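# Move empty wash bottle from shelved bench to cart tray

## Task

Take the empty wash bottle off the bench that has shelves and place it in the top tray of the cart, so that it rests within the tray's walls (lying on its side is acceptable). The task fails if any wash bottle reaches the floor, or if the robot tips over or finishes tilted. At the end the gripper must have released the bottle and the robot must have backed away, because a bottle that stays put only because the robot holds it does not count.

## Robot and tools

Robot: a wheeled base carrying a column, a tilting head and two six-joint arms (left and right), each ending in a two-finger gripper. With the arms folded it measures 0.73 m long, 0.62 m wide and 1.88 m tall, and its front sits 0.40 m ahead of the column. The base can drive forward or back and can turn in place. It cannot strafe.

Frames: the base frame has its origin on the floor below the column, midway between the drive wheels, with x forward, y to the left and z up. left_hand and right_hand are reported in this frame. Each is the point where the fingers meet, and the fingertips reach 8 mm past it. The hand's z axis runs along the fingers and its y axis along the opening direction. The odometry frame is the base frame as it stood when the scene began. base_odometry counts wheel rotation, so slipping shows up as travel. Heading is positive to the left, in the range -3.142 to 3.142.

Tool execute_actions: takes "actions", a list holding either one action or none (none simply reports state and images). It also takes an optional "cameras" list with entries from cam_head_left, cam_head_right, cam_left_wrist, cam_right_wrist, nav_camera or all. Leaving it out, null or ["all"] returns every camera, and [] returns none. An action may hold:
- "base": exactly one relative move. {"translate_m": d} drives d metres straight, forward positive, range -3 to 3. {"rotate_rad": d} turns in place, left (counter-clockwise from above) positive, range -3.2 to 3.2. Both are offsets from where the base last measured itself.
- "joints": absolute targets keyed by name, covering both arms in the same dict. head_tilt_rad runs -0.61 to 1.308, where 0 is about level and positive tilts down. For each arm X (left or right): X_joint1_rad -2.879 to 2.879, X_joint2_rad 0 to 3.141, X_joint3_rad 0 to 3.019, X_joint4_rad -1.692 to 1.57, X_joint5_rad -1.57 to 1.57 (sideways hand swing, positive to the right), X_joint6_rad -2.094 to 2.094 (hand roll, positive clockwise seen from behind). X_gripper_m is the fingertip gap in metres, 0 to 0.093.
- "speeds": optional lower caps for that action only: translate_m 0.05 to 0.8 m/s, rotate_rad 0.1 to 1 rad/s. These do not slow the arms.
The motions in an action start together. Any joint you leave out may keep pushing toward its previous target. An unknown key or an out-of-range value rejects the whole call. A base move that would need more than 8.667 s is rejected, and every action is capped at 15 s.

Arm geometry (approximate): with joint1 at -1.57 (left) or 1.57 (right) and joints 5 and 6 at 0, the arm moves in a forward vertical plane 0.23 m to the side of the column. Set a = j2 - 0.35, b = 1.05 + j2 - j3 and c = b - j4 (c = 1.57 means fingers straight down). The hand is then about 0.12 + 0.39 sin a + 0.38 cos b + 0.25 cos c m ahead and 1.46 + 0.39 cos a - 0.38 sin b - 0.25 sin c m up. For example, j2, j3, j4 = 0.93, 0.78, 0.14 gives about 0.60 ahead and 1.21 up. Expect the real hand to sit up to about 5 cm lower and nearer the column, and more under load. Reach is about 1 m from the shoulder and no lower than 0.47 m up, so the floor is out of reach. Light loads (up to 0.3 kg) are safe with fingers down, 0.65 to 1.6 m up and out to 0.6 m ahead.

Gripping: the fingers are 7 cm long. To grasp, command an opening narrower than the object. "off_target" is then expected, and a reported gap staying 0.002 m or more above the target means something is held. Because of friction, small changes (under about 0.03 rad, or 0.08 for joints 2 and 3) may not move a joint. Approach gently in steps of about 0.05 rad, counted from your last target.

Tool wait: "seconds" 0 to 10. It commands nothing and returns state and images.
Tool zoom_image: "camera" plus "region" [x0, y0, x1, y1] in pixels of that camera's latest full image, with the origin at the top left and at most 504 by 504 px.
Tool finished_scene: "scene" takes the current scene number. It ends the scene for good and reports success, so call it only after releasing the bottle and backing off.

Cameras: cam_head_left and cam_head_right sit 1.47 to 1.58 m up and look forward, tilted down by about head_tilt_rad. Their true straight-ahead may be up to 0.3 rad off the image centre. Each wrist camera looks along its fingers, turned 0.62 rad toward the hand's +x. With the fingers pointing down and the arm forward, the top of the image lies farther ahead. nav_camera is low at the front of the base, 0.23 m up.

Results: base_status and joint_status give each motion's outcome. "done" means within tolerance; for the base it only means the wheels turned the full amount. "off_target" means it stopped short. "contact_stop" (base only) means a wheel stalled: back off 0.05 m before turning or retrying. "time_out" means the limit was reached. "joint command not followed" with a "cause:" line means a self-collision check blocked the arm: move the joints involved back at least 0.05 rad, or move the other arm away. on_its_own reports motion you did not command, and "held at" is a held target. A difference between turned_by_wheels and turned_by_imu of over about 4% and at least 0.05 rad means slip or a collision. base_tilt is in degrees. motor_effort lists the wheel motors in percent, with the peak in brackets. wheel_motors_off = 1 means overload has cut the wheels for 2 s. joint torques, motor temperatures (MOTOR HOT from 85 °C, fault at 100 °C, when the arm drops) and any stop messages also appear. If a call reports a stop, the remaining calls in that reply are skipped.

Avoid: dropping the bottle toward the floor; pushing hard with an arm against furniture, which causes heat and overload (to relieve it, resend the arm's current joint positions as targets); driving into the bench or cart, since table tops 0.30 to 1.20 m up can pass over the housing and strike the column; letting the arms collide or press on each other; tipping the robot. The robot holds its last command while you think, and objects may occasionally be nudged by outside pushes.

Each tool is called after "Call:" as name([rows], argument=value, ...), one row to a line, values as JSON.

## Session

Call:
execute_actions(actions=[])

Scene clock: 0.00 s.
Joint torques (N m, as the arm reports them, + toward a larger angle): no reading
base_odometry: x=+0.000 y=+0.000 heading=+0.000 (m, m, rad; odometry frame)
turned_by_wheels: +0.000 (rad since the last result)
turned_by_imu: +0.000 (rad since the last result)
base_tilt: forward=+0.0 right=+0.2 (deg)
base_status: not commanded
joint_positions: head_tilt_rad=+0.879 left_joint1_rad=-1.565 left_joint2_rad=+0.906 left_joint3_rad=+0.440 left_joint4_rad=-0.969 left_joint5_rad=-0.026 left_joint6_rad=-0.076 left_gripper_m=+0.095 right_joint1_rad=+1.579 right_joint2_rad=+0.921 right_joint3_rad=+0.370 right_joint4_rad=-0.985 right_joint5_rad=+0.006 right_joint6_rad=-0.022 right_gripper_m=+0.095
joint_status: not commanded
wheel_motors_off: 0
motor_effort: left_wheel=+2 right_wheel=+3 (%)
left_hand: x=+0.1562 y=+0.2303 z=+1.2504 quat_wxyz=(+0.439, +0.031, -0.897, -0.030) (m; base frame)
right_hand: x=+0.1143 y=-0.2249 z=+1.2673 quat_wxyz=(+0.485, +0.015, -0.875, -0.005) (m; base frame)
pictures: cam_head_left, cam_head_right, cam_left_wrist, cam_right_wrist, nav_camera
Images, in order (width x height): cam_head_left 672x504, cam_head_right 672x504, cam_left_wrist 504x504, cam_right_wrist 504x504, nav_camera 672x504.

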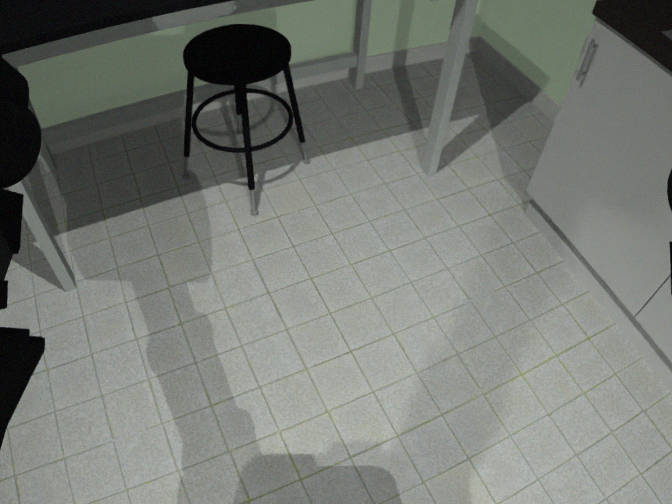

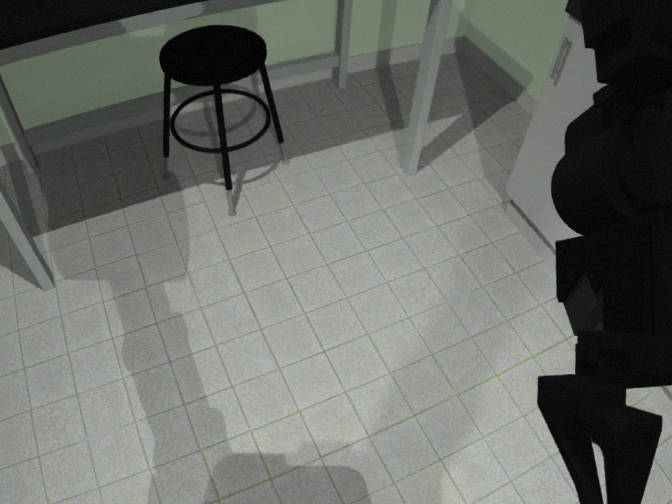

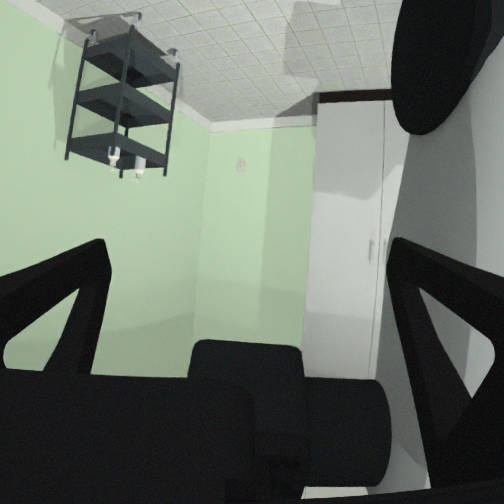

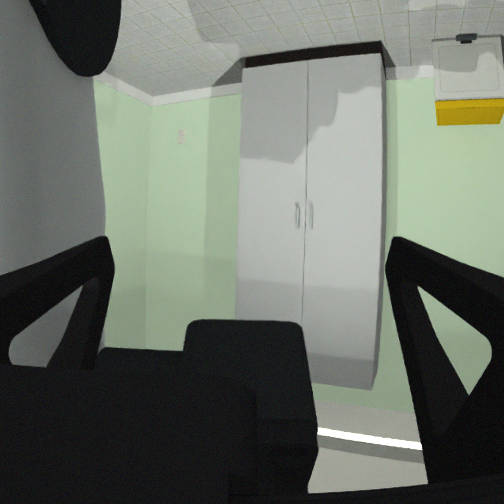

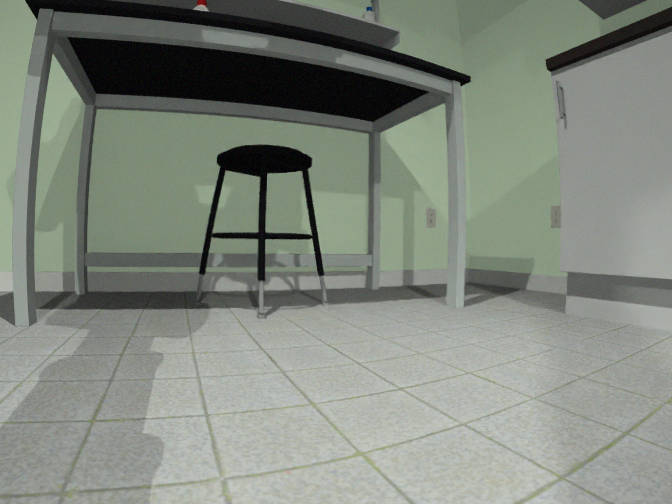

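Call:
execute_actions([
  {"joints":{"head_tilt_rad":0.2}},
], cameras=["cam_head_left","cam_head_right"])

Scene clock: 9.00 s.
Joint torques (N m, as the arm reports them, + toward a larger angle): left_arm=[-0.75 -7.42 -0.59 -1.36 -0.01 -0.08] | right_arm=[-0.62 -5.41 -1.57 -1.53  0.07  0.08]
base_odometry: x=+0.000 y=+0.000 heading=+0.000 (m, m, rad; odometry frame)
turned_by_wheels: +0.000 (rad since the last result)
turned_by_imu: +0.001 (rad since the last result)
base_tilt: forward=+0.0 right=+0.2 (deg)
base_status: not commanded
joint_positions: head_tilt_rad=+0.220 left_joint1_rad=-1.565 left_joint2_rad=+0.906 left_joint3_rad=+0.440 left_joint4_rad=-0.969 left_joint5_rad=-0.026 left_joint6_rad=-0.076 left_gripper_m=+0.095 right_joint1_rad=+1.579 right_joint2_rad=+0.921 right_joint3_rad=+0.370 right_joint4_rad=-0.985 right_joint5_rad=+0.006 right_joint6_rad=-0.022 right_gripper_m=+0.095
joint_status: all done
wheel_motors_off: 0
motor_effort: left_wheel=+2(2) right_wheel=+3(3) (%)
left_hand: x=+0.1562 y=+0.2303 z=+1.2504 quat_wxyz=(+0.439, +0.031, -0.897, -0.030) (m; base frame)
right_hand: x=+0.1143 y=-0.2249 z=+1.2673 quat_wxyz=(+0.485, +0.015, -0.875, -0.005) (m; base frame)
pictures: cam_head_left, cam_head_right
Images, in order (width x height): cam_head_left 672x504, cam_head_right 672x504.

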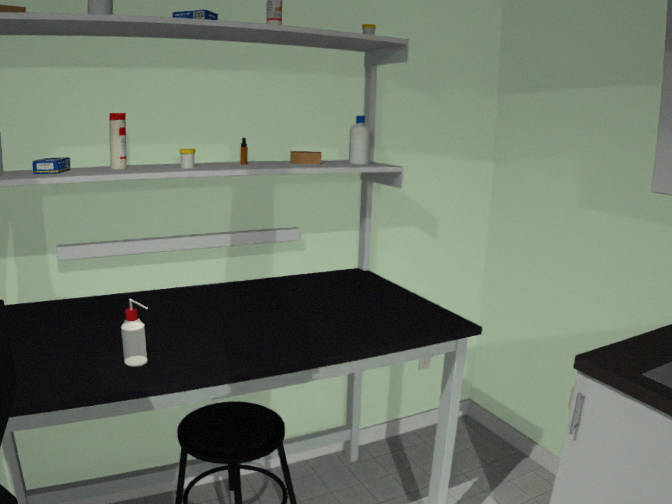

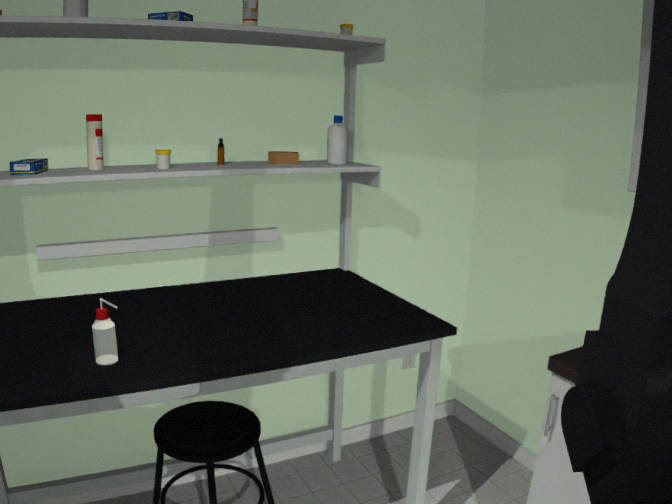

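Call:
execute_actions([
  {"base":{"rotate_rad":0.5}},
], cameras=["cam_head_left","nav_camera"])

Scene clock: 16.30 s.
Joint torques (N m, as the arm reports them, + toward a larger angle): left_arm=[-1.03 -7.74 -1.02 -1.32 -0.02 -0.06] | right_arm=[-0.49 -5.24 -1.61 -1.47  0.04  0.1 ]
base_odometry: x=+0.000 y=+0.000 heading=+0.499 (m, m, rad; odometry frame)
turned_by_wheels: +0.499 (rad since the last result)
turned_by_imu: +0.494 (rad since the last result)
base_tilt: forward=-0.1 right=+0.2 (deg)
base_status: done
joint_positions: head_tilt_rad=+0.220 left_joint1_rad=-1.565 left_joint2_rad=+0.906 left_joint3_rad=+0.440 left_joint4_rad=-0.969 left_joint5_rad=-0.026 left_joint6_rad=-0.076 left_gripper_m=+0.095 right_joint1_rad=+1.579 right_joint2_rad=+0.921 right_joint3_rad=+0.370 right_joint4_rad=-0.985 right_joint5_rad=+0.006 right_joint6_rad=-0.022 right_gripper_m=+0.095
joint_status: not commanded
wheel_motors_off: 0
motor_effort: left_wheel=-2(31) right_wheel=+0(32) (%)
left_hand: x=+0.1562 y=+0.2303 z=+1.2504 quat_wxyz=(+0.439, +0.031, -0.897, -0.030) (m; base frame)
right_hand: x=+0.1143 y=-0.2249 z=+1.2673 quat_wxyz=(+0.485, +0.015, -0.875, -0.005) (m; base frame)
pictures: cam_head_left, nav_camera
Images, in order (width x height): cam_head_left 672x504, nav_camera 672x504.

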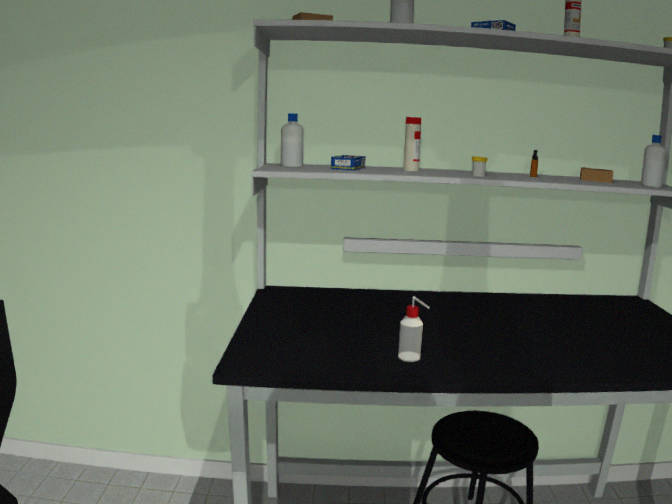

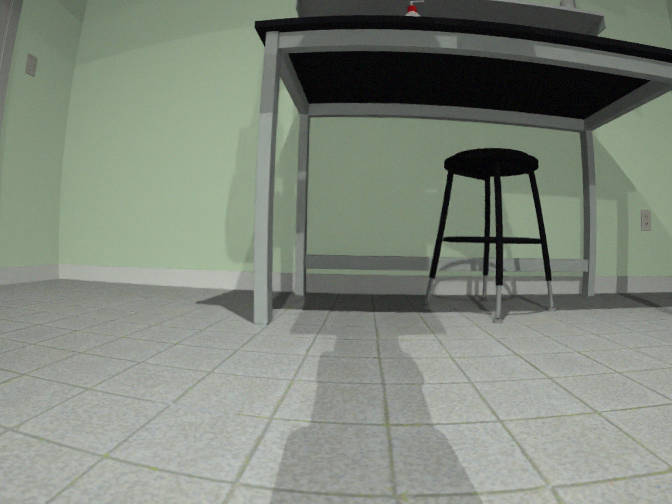

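Call:
execute_actions([
  {"base":{"translate_m":1.0},"joints":{"head_tilt_rad":0.7}},
], cameras=["cam_head_left","cam_head_right","nav_camera"])

Scene clock: 46.00 s.
Joint torques (N m, as the arm reports them, + toward a larger angle): left_arm=[-0.83 -7.57 -0.7  -1.37 -0.04 -0.07] | right_arm=[-0.58 -5.42 -1.68 -1.57  0.06  0.09]
base_odometry: x=+0.878 y=+0.479 heading=+0.499 (m, m, rad; odometry frame)
turned_by_wheels: +0.000 (rad since the last result)
turned_by_imu: +0.002 (rad since the last result)
base_tilt: forward=-0.1 right=+0.2 (deg)
base_status: done
joint_positions: head_tilt_rad=+0.703 left_joint1_rad=-1.565 left_joint2_rad=+0.906 left_joint3_rad=+0.443 left_joint4_rad=-0.969 left_joint5_rad=-0.026 left_joint6_rad=-0.076 left_gripper_m=+0.095 right_joint1_rad=+1.579 right_joint2_rad=+0.920 right_joint3_rad=+0.372 right_joint4_rad=-0.985 right_joint5_rad=+0.006 right_joint6_rad=-0.022 right_gripper_m=+0.095
joint_status: all done
wheel_motors_off: 0
motor_effort: left_wheel=+0(51) right_wheel=+0(49) (%)
left_hand: x=+0.1574 y=+0.2303 z=+1.2500 quat_wxyz=(+0.438, +0.031, -0.898, -0.030) (m; base frame)
right_hand: x=+0.1153 y=-0.2249 z=+1.2669 quat_wxyz=(+0.484, +0.015, -0.875, -0.005) (m; base frame)
pictures: cam_head_left, cam_head_right, nav_camera
Images, in order (width x height): cam_head_left 672x504, cam_head_right 672x504, nav_camera 672x504.

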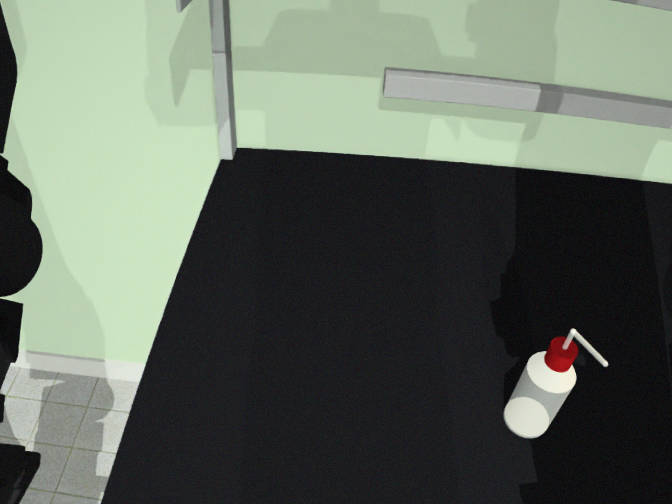

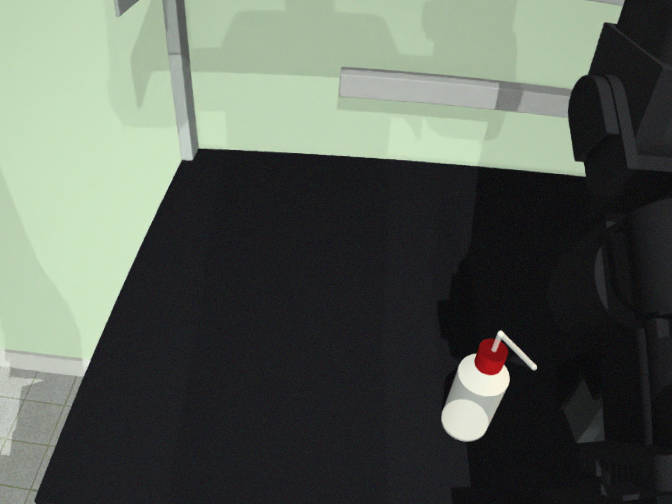

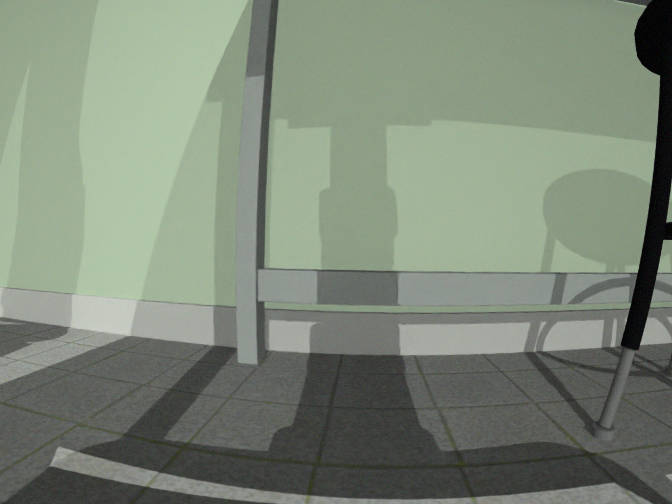

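Call:
execute_actions([
  {"joints":{"right_joint2_rad":0.85,"right_joint3_rad":0.86,"right_joint4_rad":-0.53,"right_joint6_rad":1.4,"head_tilt_rad":0.9}},
], cameras=["cam_head_left","cam_right_wrist"])

Scene clock: 64.93 s.
Joint torques (N m, as the arm reports them, + toward a larger angle): left_arm=[-0.57 -7.26 -0.9  -1.41  0.   -0.05] | right_arm=[ -0.57 -11.75   5.52   0.45   0.15   0.27]
base_odometry: x=+0.878 y=+0.479 heading=+0.499 (m, m, rad; odometry frame)
turned_by_wheels: +0.000 (rad since the last result)
turned_by_imu: +0.001 (rad since the last result)
base_tilt: forward=-0.1 right=+0.2 (deg)
base_status: not commanded
joint_positions: head_tilt_rad=+0.901 left_joint1_rad=-1.565 left_joint2_rad=+0.906 left_joint3_rad=+0.443 left_joint4_rad=-0.969 left_joint5_rad=-0.026 left_joint6_rad=-0.076 left_gripper_m=+0.095 right_joint1_rad=+1.579 right_joint2_rad=+0.851 right_joint3_rad=+0.859 right_joint4_rad=-0.535 right_joint5_rad=+0.006 right_joint6_rad=+1.387 right_gripper_m=+0.095
joint_status: all done
wheel_motors_off: 0
motor_effort: left_wheel=+0(0) right_wheel=-1(1) (%)
left_hand: x=+0.1574 y=+0.2303 z=+1.2500 quat_wxyz=(+0.438, +0.031, -0.898, -0.030) (m; base frame)
right_hand: x=+0.5026 y=-0.2228 z=+1.2178 quat_wxyz=(+0.002, -0.637, -0.771, +0.000) (m; base frame)
pictures: cam_head_left, cam_right_wrist
Images, in order (width x height): cam_head_left 672x504, cam_right_wrist 504x504.

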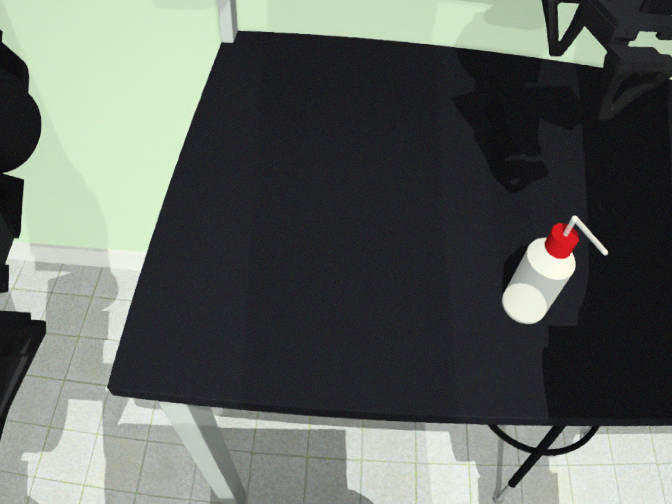

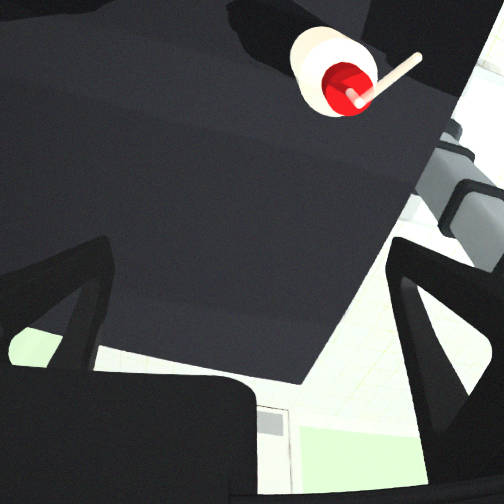

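Call:
execute_actions([
  {"joints":{"right_joint1_rad":1.43,"right_joint2_rad":0.90,"right_joint3_rad":0.66,"right_joint4_rad":-0.28}},
], cameras=["cam_head_left","cam_right_wrist"])

Scene clock: 84.27 s.
Joint torques (N m, as the arm reports them, + toward a larger angle): left_arm=[-0.53 -7.68 -0.98 -1.33 -0.03 -0.05] | right_arm=[-0.88 -9.97  4.28  0.94  0.25  0.25]
base_odometry: x=+0.878 y=+0.479 heading=+0.499 (m, m, rad; odometry frame)
turned_by_wheels: +0.000 (rad since the last result)
turned_by_imu: +0.001 (rad since the last result)
base_tilt: forward=-0.1 right=+0.2 (deg)
base_status: not commanded
joint_positions: head_tilt_rad=+0.901 left_joint1_rad=-1.565 left_joint2_rad=+0.906 left_joint3_rad=+0.443 left_joint4_rad=-0.969 left_joint5_rad=-0.026 left_joint6_rad=-0.076 left_gripper_m=+0.095 right_joint1_rad=+1.426 right_joint2_rad=+0.901 right_joint3_rad=+0.648 right_joint4_rad=-0.297 right_joint5_rad=+0.006 right_joint6_rad=+1.387 right_gripper_m=+0.095
joint_status: all done
wheel_motors_off: 0
motor_effort: left_wheel=+0(0) right_wheel=-1(1) (%)
left_hand: x=+0.1574 y=+0.2303 z=+1.2500 quat_wxyz=(+0.438, +0.031, -0.898, -0.030) (m; base frame)
right_hand: x=+0.4197 y=-0.2869 z=+1.1733 quat_wxyz=(-0.031, -0.666, -0.743, +0.059) (m; base frame)
pictures: cam_head_left, cam_right_wrist
Images, in order (width x height): cam_head_left 672x504, cam_right_wrist 504x504.

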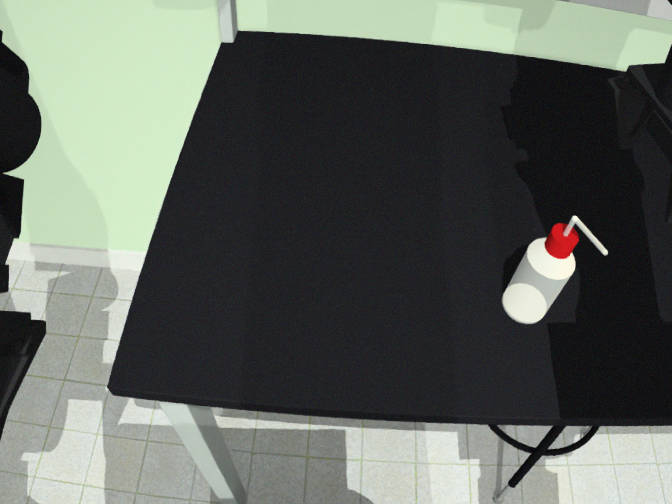

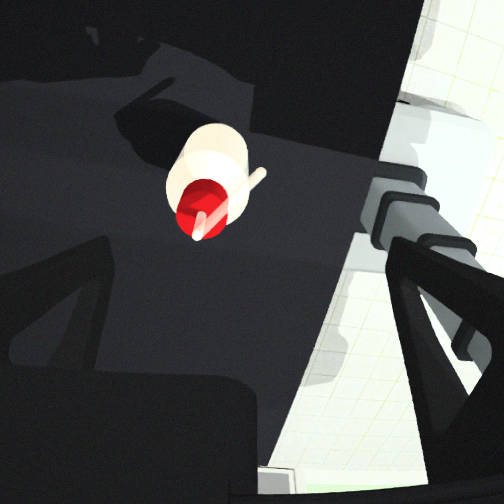

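Call:
execute_actions([
  {"joints":{"right_joint2_rad":1.18,"right_joint3_rad":0.81,"right_joint4_rad":-0.15,"right_joint6_rad":2.0}},
], cameras=["cam_head_left","cam_right_wrist"])

Scene clock: 102.43 s.
Joint torques (N m, as the arm reports them, + toward a larger angle): left_arm=[-0.51 -7.27 -0.87 -1.42 -0.01 -0.07] | right_arm=[ -1.56 -13.4    2.3    0.35   0.2    0.24]
base_odometry: x=+0.878 y=+0.479 heading=+0.499 (m, m, rad; odometry frame)
turned_by_wheels: +0.000 (rad since the last result)
turned_by_imu: +0.001 (rad since the last result)
base_tilt: forward=-0.1 right=+0.3 (deg)
base_status: not commanded
joint_positions: head_tilt_rad=+0.901 left_joint1_rad=-1.565 left_joint2_rad=+0.906 left_joint3_rad=+0.443 left_joint4_rad=-0.969 left_joint5_rad=-0.026 left_joint6_rad=-0.076 left_gripper_m=+0.095 right_joint1_rad=+1.426 right_joint2_rad=+1.192 right_joint3_rad=+0.805 right_joint4_rad=-0.154 right_joint5_rad=+0.006 right_joint6_rad=+1.986 right_gripper_m=+0.095
joint_status: all done
wheel_motors_off: 0
motor_effort: left_wheel=+0(0) right_wheel=-1(2) (%)
left_hand: x=+0.1574 y=+0.2303 z=+1.2500 quat_wxyz=(+0.438, +0.031, -0.898, -0.030) (m; base frame)
right_hand: x=+0.4566 y=-0.2999 z=+1.0919 quat_wxyz=(-0.050, -0.855, -0.514, +0.043) (m; base frame)
pictures: cam_head_left, cam_right_wrist
Images, in order (width x height): cam_head_left 672x504, cam_right_wrist 504x504.

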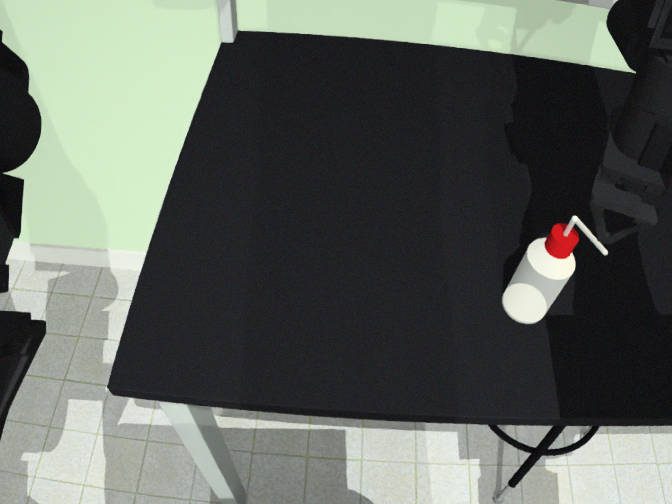

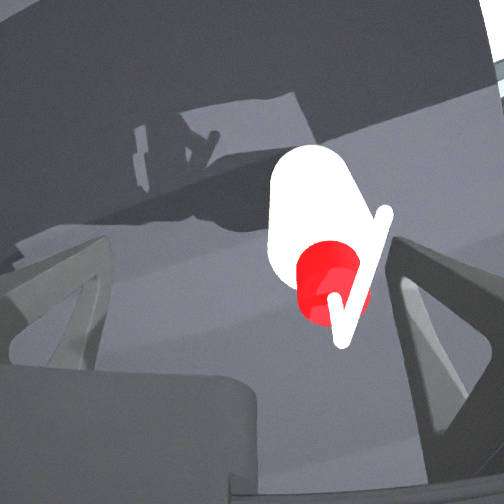

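Call:
execute_actions([
  {"joints":{"right_joint1_rad":1.54}},
], cameras=["cam_head_left","cam_right_wrist"])

Scene clock: 115.90 s.
Joint torques (N m, as the arm reports them, + toward a larger angle): left_arm=[-0.53 -7.55 -0.9  -1.45 -0.01 -0.09] | right_arm=[ -1.44 -13.08   2.34   0.37   0.17   0.24]
base_odometry: x=+0.878 y=+0.479 heading=+0.499 (m, m, rad; odometry frame)
turned_by_wheels: +0.000 (rad since the last result)
turned_by_imu: +0.001 (rad since the last result)
base_tilt: forward=+0.0 right=+0.2 (deg)
base_status: not commanded
joint_positions: head_tilt_rad=+0.901 left_joint1_rad=-1.565 left_joint2_rad=+0.906 left_joint3_rad=+0.443 left_joint4_rad=-0.969 left_joint5_rad=-0.026 left_joint6_rad=-0.076 left_gripper_m=+0.095 right_joint1_rad=+1.546 right_joint2_rad=+1.192 right_joint3_rad=+0.805 right_joint4_rad=-0.154 right_joint5_rad=+0.006 right_joint6_rad=+1.986 right_gripper_m=+0.095
joint_status: all done
wheel_motors_off: 0
motor_effort: left_wheel=+0(0) right_wheel=-1(1) (%)
left_hand: x=+0.1574 y=+0.2303 z=+1.2500 quat_wxyz=(+0.438, +0.031, -0.898, -0.030) (m; base frame)
right_hand: x=+0.4593 y=-0.2389 z=+1.0873 quat_wxyz=(-0.006, -0.841, -0.541, +0.015) (m; base frame)
pictures: cam_head_left, cam_right_wrist
Images, in order (width x height): cam_head_left 672x504, cam_right_wrist 504x504.

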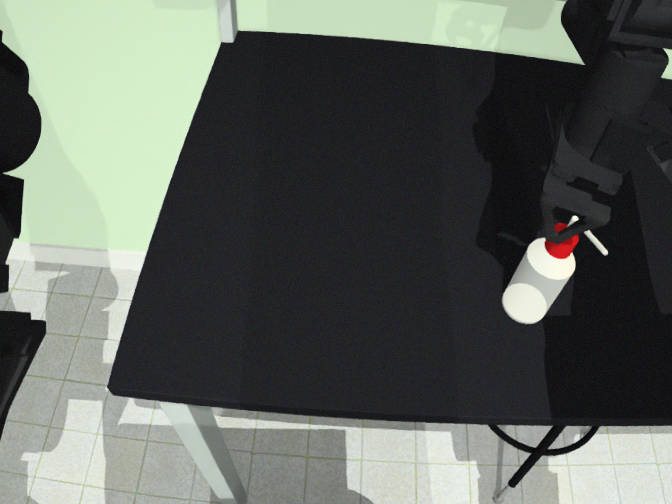

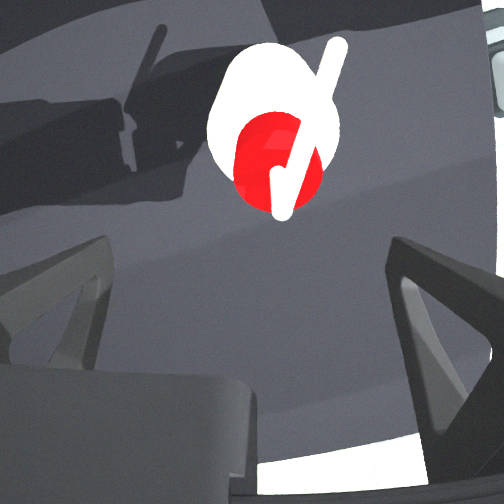

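Call:
execute_actions([
  {"joints":{"right_joint2_rad":1.35,"right_joint3_rad":0.86,"right_joint4_rad":-0.03}},
], cameras=["cam_head_left","cam_right_wrist"])

Scene clock: 123.27 s.
Joint torques (N m, as the arm reports them, + toward a larger angle): left_arm=[-0.52 -7.07 -0.66 -1.42 -0.02 -0.07] | right_arm=[ -1.55 -13.39   0.98   0.54   0.15   0.25]
base_odometry: x=+0.878 y=+0.479 heading=+0.499 (m, m, rad; odometry frame)
turned_by_wheels: +0.000 (rad since the last result)
turned_by_imu: +0.001 (rad since the last result)
base_tilt: forward=-0.1 right=+0.3 (deg)
base_status: not commanded
joint_positions: head_tilt_rad=+0.901 left_joint1_rad=-1.565 left_joint2_rad=+0.906 left_joint3_rad=+0.443 left_joint4_rad=-0.969 left_joint5_rad=-0.026 left_joint6_rad=-0.076 left_gripper_m=+0.095 right_joint1_rad=+1.546 right_joint2_rad=+1.361 right_joint3_rad=+0.857 right_joint4_rad=-0.037 right_joint5_rad=+0.006 right_joint6_rad=+1.987 right_gripper_m=+0.095
joint_status: all done
wheel_motors_off: 0
motor_effort: left_wheel=+0(0) right_wheel=-1(1) (%)
left_hand: x=+0.1574 y=+0.2303 z=+1.2500 quat_wxyz=(+0.438, +0.031, -0.898, -0.030) (m; base frame)
right_hand: x=+0.4538 y=-0.2400 z=+1.0318 quat_wxyz=(-0.006, -0.841, -0.541, +0.015) (m; base frame)
pictures: cam_head_left, cam_right_wrist
Images, in order (width x height): cam_head_left 672x504, cam_right_wrist 504x504.

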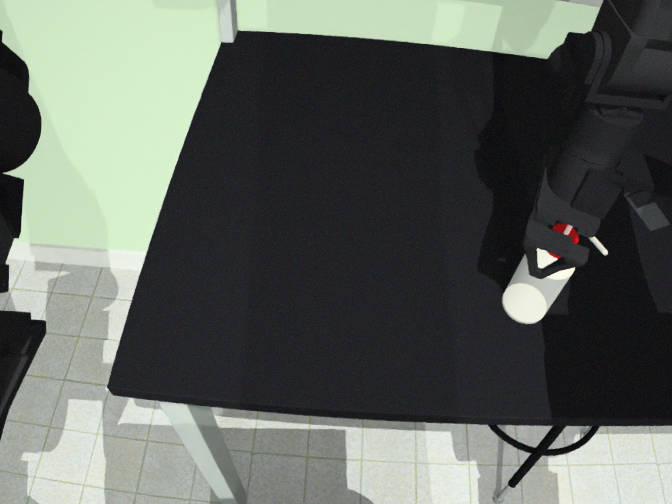

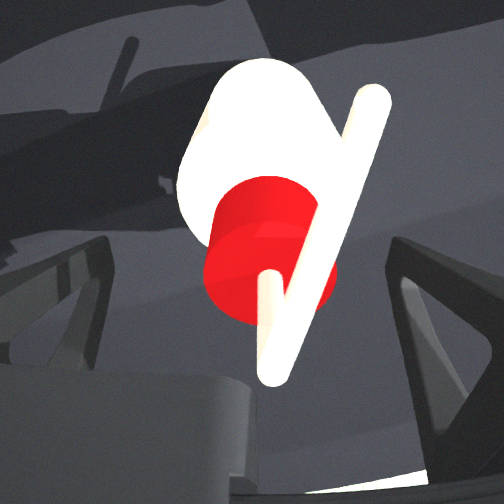

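Call:
execute_actions([
  {"joints":{"right_gripper_m":0.01}},
], cameras=["cam_right_wrist"])

Call:
execute_actions([
  {"joints":{"right_joint2_rad":0.90,"right_joint3_rad":0.66,"right_joint4_rad":-0.28}},
], cameras=["cam_head_left","cam_right_wrist"])

Scene clock: 131.80 s.
Joint torques (N m, as the arm reports them, + toward a larger angle): left_arm=[-1.04 -7.57 -0.68 -1.39  0.   -0.06] | right_arm=[ -1.4  -12.89   1.04   0.47   0.28   0.23]
base_odometry: x=+0.878 y=+0.479 heading=+0.499 (m, m, rad; odometry frame)
turned_by_wheels: +0.000 (rad since the last result)
turned_by_imu: +0.001 (rad since the last result)
base_tilt: forward=-0.1 right=+0.2 (deg)
base_status: not commanded
joint_positions: head_tilt_rad=+0.901 left_joint1_rad=-1.565 left_joint2_rad=+0.906 left_joint3_rad=+0.443 left_joint4_rad=-0.969 left_joint5_rad=-0.026 left_joint6_rad=-0.076 left_gripper_m=+0.095 right_joint1_rad=+1.548 right_joint2_rad=+1.355 right_joint3_rad=+0.857 right_joint4_rad=-0.037 right_joint5_rad=+0.002 right_joint6_rad=+1.987 right_gripper_m=+0.010
joint_status: all done
wheel_motors_off: 0
motor_effort: left_wheel=+0(0) right_wheel=-1(1) (%)
left_hand: x=+0.1574 y=+0.2303 z=+1.2500 quat_wxyz=(+0.438, +0.031, -0.898, -0.030) (m; base frame)
right_hand: x=+0.4564 y=-0.2385 z=+1.0338 quat_wxyz=(-0.006, -0.841, -0.541, +0.011) (m; base frame)
pictures: cam_right_wrist
Images, in order (width x height): cam_right_wrist 504x504.

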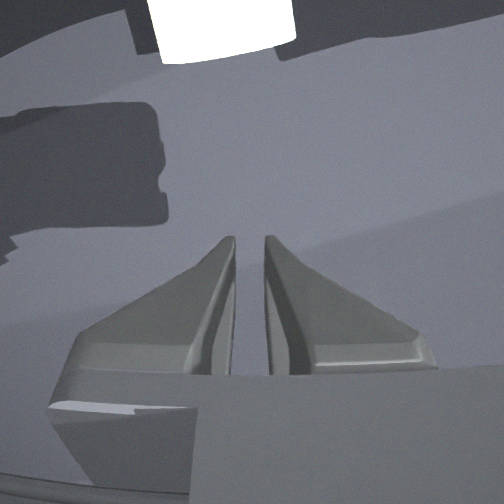

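Scene clock: 132.97 s.
Joint torques (N m, as the arm reports them, + toward a larger angle): left_arm=[-0.62 -7.17 -1.02 -1.24  0.02 -0.08] | right_arm=[-1.51 -9.06  3.56 -0.1   0.28  0.24]
base_odometry: x=+0.878 y=+0.479 heading=+0.499 (m, m, rad; odometry frame)
turned_by_wheels: +0.000 (rad since the last result)
turned_by_imu: +0.000 (rad since the last result)
base_tilt: forward=-0.1 right=+0.2 (deg)
base_status: not commanded
joint_positions: head_tilt_rad=+0.901 left_joint1_rad=-1.565 left_joint2_rad=+0.906 left_joint3_rad=+0.443 left_joint4_rad=-0.969 left_joint5_rad=-0.026 left_joint6_rad=-0.076 left_gripper_m=+0.095 right_joint1_rad=+1.548 right_joint2_rad=+0.885 right_joint3_rad=+0.658 right_joint4_rad=-0.271 right_joint5_rad=+0.002 right_joint6_rad=+1.987 right_gripper_m=+0.010
joint_status: all done
wheel_motors_off: 0
motor_effort: left_wheel=+0(0) right_wheel=-1(1) (%)
left_hand: x=+0.1574 y=+0.2303 z=+1.2500 quat_wxyz=(+0.438, +0.031, -0.898, -0.030) (m; base frame)
right_hand: x=+0.4388 y=-0.2355 z=+1.1753 quat_wxyz=(-0.016, -0.841, -0.541, -0.004) (m; base frame)
pictures: cam_head_left, cam_right_wrist
Images, in order (width x height): cam_head_left 672x504, cam_right_wrist 504x504.

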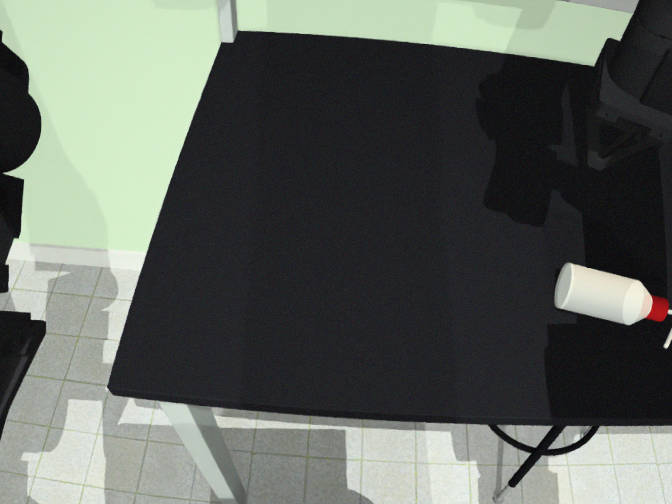

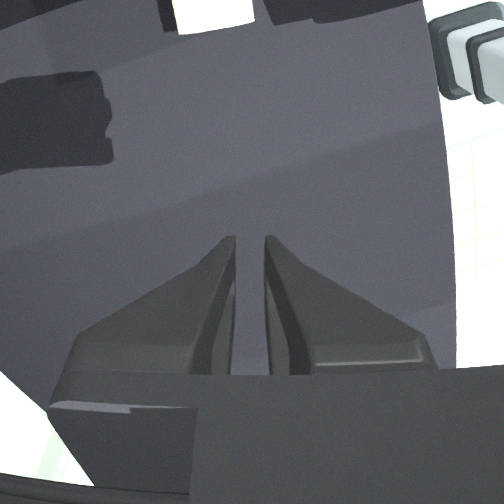

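Call:
execute_actions([
  {"joints":{"right_joint1_rad":1.33,"right_joint2_rad":1.30,"right_joint3_rad":0.80,"right_joint4_rad":-0.03,"right_gripper_m":0.093}},
], cameras=["cam_head_left","cam_right_wrist"])

Scene clock: 149.80 s.
Joint torques (N m, as the arm reports them, + toward a larger angle): left_arm=[-0.23 -7.21 -0.68 -1.37 -0.01 -0.07] | right_arm=[ -2.12 -13.12   1.22   0.52   0.33   0.24]
base_odometry: x=+0.878 y=+0.479 heading=+0.499 (m, m, rad; odometry frame)
turned_by_wheels: +0.000 (rad since the last result)
turned_by_imu: +0.001 (rad since the last result)
base_tilt: forward=-0.1 right=+0.1 (deg)
base_status: not commanded
joint_positions: head_tilt_rad=+0.901 left_joint1_rad=-1.565 left_joint2_rad=+0.906 left_joint3_rad=+0.443 left_joint4_rad=-0.969 left_joint5_rad=-0.026 left_joint6_rad=-0.076 left_gripper_m=+0.095 right_joint1_rad=+1.323 right_joint2_rad=+1.315 right_joint3_rad=+0.795 right_joint4_rad=-0.039 right_joint5_rad=+0.004 right_joint6_rad=+1.987 right_gripper_m=+0.093
joint_status: all done
wheel_motors_off: 0
motor_effort: left_wheel=+0(1) right_wheel=-1(2) (%)
left_hand: x=+0.1574 y=+0.2303 z=+1.2500 quat_wxyz=(+0.438, +0.031, -0.898, -0.030) (m; base frame)
right_hand: x=+0.4253 y=-0.3565 z=+1.0608 quat_wxyz=(-0.081, -0.866, -0.488, +0.074) (m; base frame)
pictures: cam_head_left, cam_right_wrist
Images, in order (width x height): cam_head_left 672x504, cam_right_wrist 504x504.

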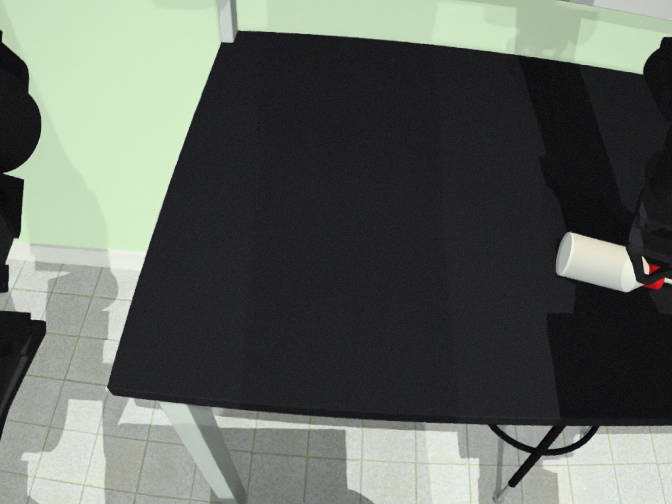

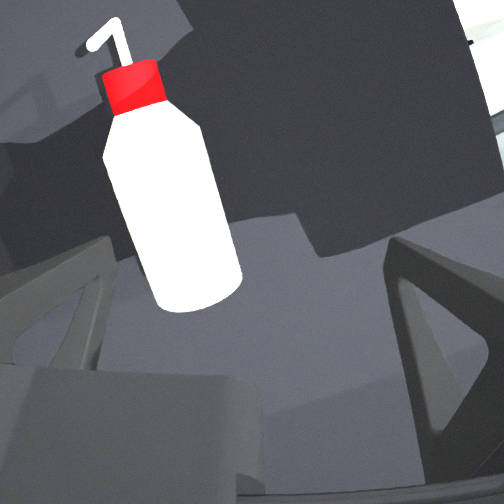

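Call:
execute_actions([
  {"joints":{"right_joint1_rad":1.40,"right_joint2_rad":1.55,"right_joint3_rad":1.07,"right_joint4_rad":-0.04,"right_joint6_rad":1.75}},
], cameras=["cam_head_left","cam_right_wrist"])

Scene clock: 167.93 s.
Joint torques (N m, as the arm reports them, + toward a larger angle): left_arm=[-0.57 -7.38 -0.81 -1.5   0.   -0.05] | right_arm=[ -2.7  -14.87   0.95   0.24   0.29  -0.04]
base_odometry: x=+0.878 y=+0.479 heading=+0.499 (m, m, rad; odometry frame)
turned_by_wheels: +0.000 (rad since the last result)
turned_by_imu: +0.001 (rad since the last result)
base_tilt: forward=+0.0 right=+0.2 (deg)
base_status: not commanded
joint_positions: head_tilt_rad=+0.901 left_joint1_rad=-1.565 left_joint2_rad=+0.906 left_joint3_rad=+0.443 left_joint4_rad=-0.969 left_joint5_rad=-0.026 left_joint6_rad=-0.076 left_gripper_m=+0.095 right_joint1_rad=+1.400 right_joint2_rad=+1.555 right_joint3_rad=+1.068 right_joint4_rad=-0.039 right_joint5_rad=+0.004 right_joint6_rad=+1.763 right_gripper_m=+0.093
joint_status: all done
wheel_motors_off: 0
motor_effort: left_wheel=+0(1) right_wheel=-1(2) (%)
left_hand: x=+0.1574 y=+0.2303 z=+1.2500 quat_wxyz=(+0.438, +0.031, -0.898, -0.030) (m; base frame)
right_hand: x=+0.4922 y=-0.3339 z=+0.9729 quat_wxyz=(-0.058, -0.796, -0.601, +0.050) (m; base frame)
pictures: cam_head_left, cam_right_wrist
Images, in order (width x height): cam_head_left 672x504, cam_right_wrist 504x504.

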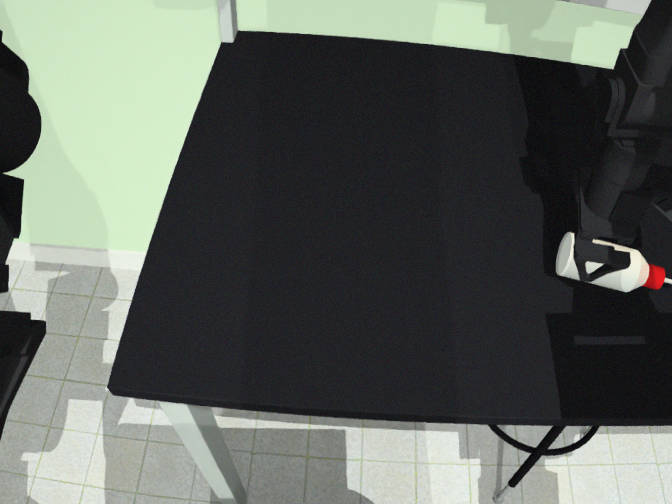

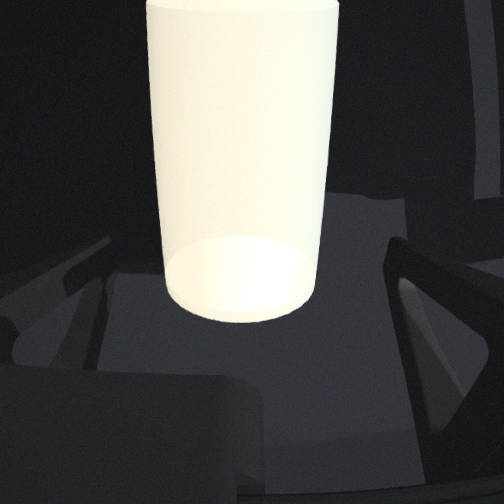

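Call:
execute_actions([
  {"joints":{"right_joint1_rad":1.36,"right_joint2_rad":1.68,"right_joint3_rad":1.17,"right_joint4_rad":0.0}},
], cameras=["cam_head_left","cam_right_wrist"])

Scene clock: 175.30 s.
Joint torques (N m, as the arm reports them, + toward a larger angle): left_arm=[-0.54 -7.4  -0.69 -1.38 -0.03 -0.05] | right_arm=[ -4.02 -14.56   0.87   0.67   0.31  -0.04]
base_odometry: x=+0.878 y=+0.479 heading=+0.499 (m, m, rad; odometry frame)
turned_by_wheels: +0.000 (rad since the last result)
turned_by_imu: +0.001 (rad since the last result)
base_tilt: forward=-0.1 right=+0.2 (deg)
base_status: not commanded
joint_positions: head_tilt_rad=+0.901 left_joint1_rad=-1.565 left_joint2_rad=+0.906 left_joint3_rad=+0.443 left_joint4_rad=-0.969 left_joint5_rad=-0.026 left_joint6_rad=-0.076 left_gripper_m=+0.095 right_joint1_rad=+1.367 right_joint2_rad=+1.679 right_joint3_rad=+1.169 right_joint4_rad=-0.010 right_joint5_rad=+0.004 right_joint6_rad=+1.763 right_gripper_m=+0.093
joint_status: all done
wheel_motors_off: 0
motor_effort: left_wheel=+1(1) right_wheel=-1(1) (%)
left_hand: x=+0.1574 y=+0.2303 z=+1.2500 quat_wxyz=(+0.438, +0.031, -0.898, -0.030) (m; base frame)
right_hand: x=+0.4967 y=-0.3630 z=+0.9316 quat_wxyz=(-0.071, -0.800, -0.594, +0.056) (m; base frame)
pictures: cam_head_left, cam_right_wrist
Images, in order (width x height): cam_head_left 672x504, cam_right_wrist 504x504.

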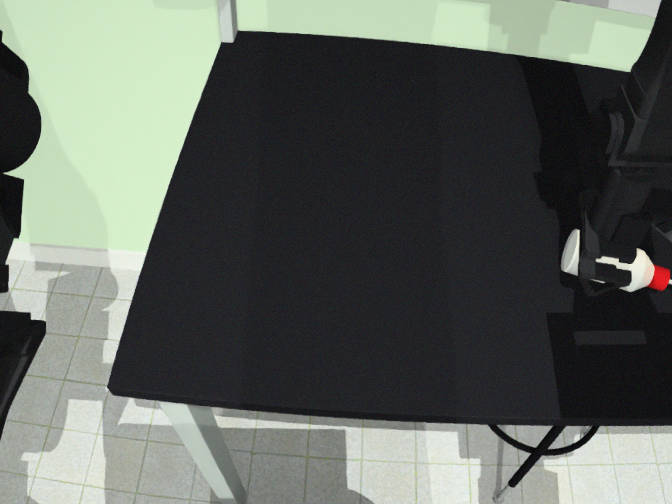

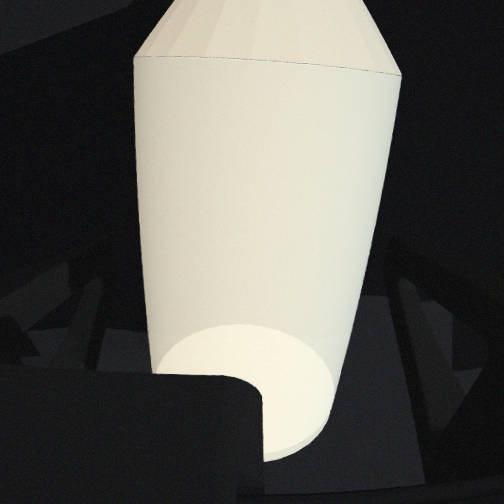

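Call:
execute_actions([
  {"joints":{"right_gripper_m":0.04}},
], cameras=["cam_right_wrist"])

Scene clock: 191.73 s.
Joint torques (N m, as the arm reports them, + toward a larger angle): left_arm=[-0.42 -8.14 -0.88 -1.41 -0.02 -0.07] | right_arm=[ -4.2  -14.74   0.91   0.54   0.32  -0.05]
base_odometry: x=+0.878 y=+0.479 heading=+0.499 (m, m, rad; odometry frame)
turned_by_wheels: +0.000 (rad since the last result)
turned_by_imu: +0.001 (rad since the last result)
base_tilt: forward=-0.1 right=+0.2 (deg)
base_status: not commanded
joint_positions: head_tilt_rad=+0.901 left_joint1_rad=-1.565 left_joint2_rad=+0.906 left_joint3_rad=+0.443 left_joint4_rad=-0.969 left_joint5_rad=-0.026 left_joint6_rad=-0.076 left_gripper_m=+0.095 right_joint1_rad=+1.367 right_joint2_rad=+1.679 right_joint3_rad=+1.169 right_joint4_rad=-0.010 right_joint5_rad=+0.004 right_joint6_rad=+1.762 right_gripper_m=+0.055
joint_status: right_gripper_m off_target (ended at +0.055, target +0.040)
wheel_motors_off: 0
motor_effort: left_wheel=+0(0) right_wheel=-1(1) (%)
left_hand: x=+0.1574 y=+0.2303 z=+1.2500 quat_wxyz=(+0.438, +0.031, -0.898, -0.030) (m; base frame)
right_hand: x=+0.4967 y=-0.3630 z=+0.9316 quat_wxyz=(-0.071, -0.800, -0.594, +0.056) (m; base frame)
pictures: cam_right_wrist
Images, in order (width x height): cam_right_wrist 504x504.

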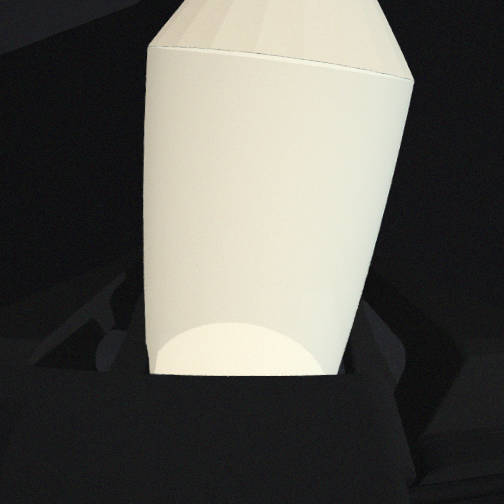

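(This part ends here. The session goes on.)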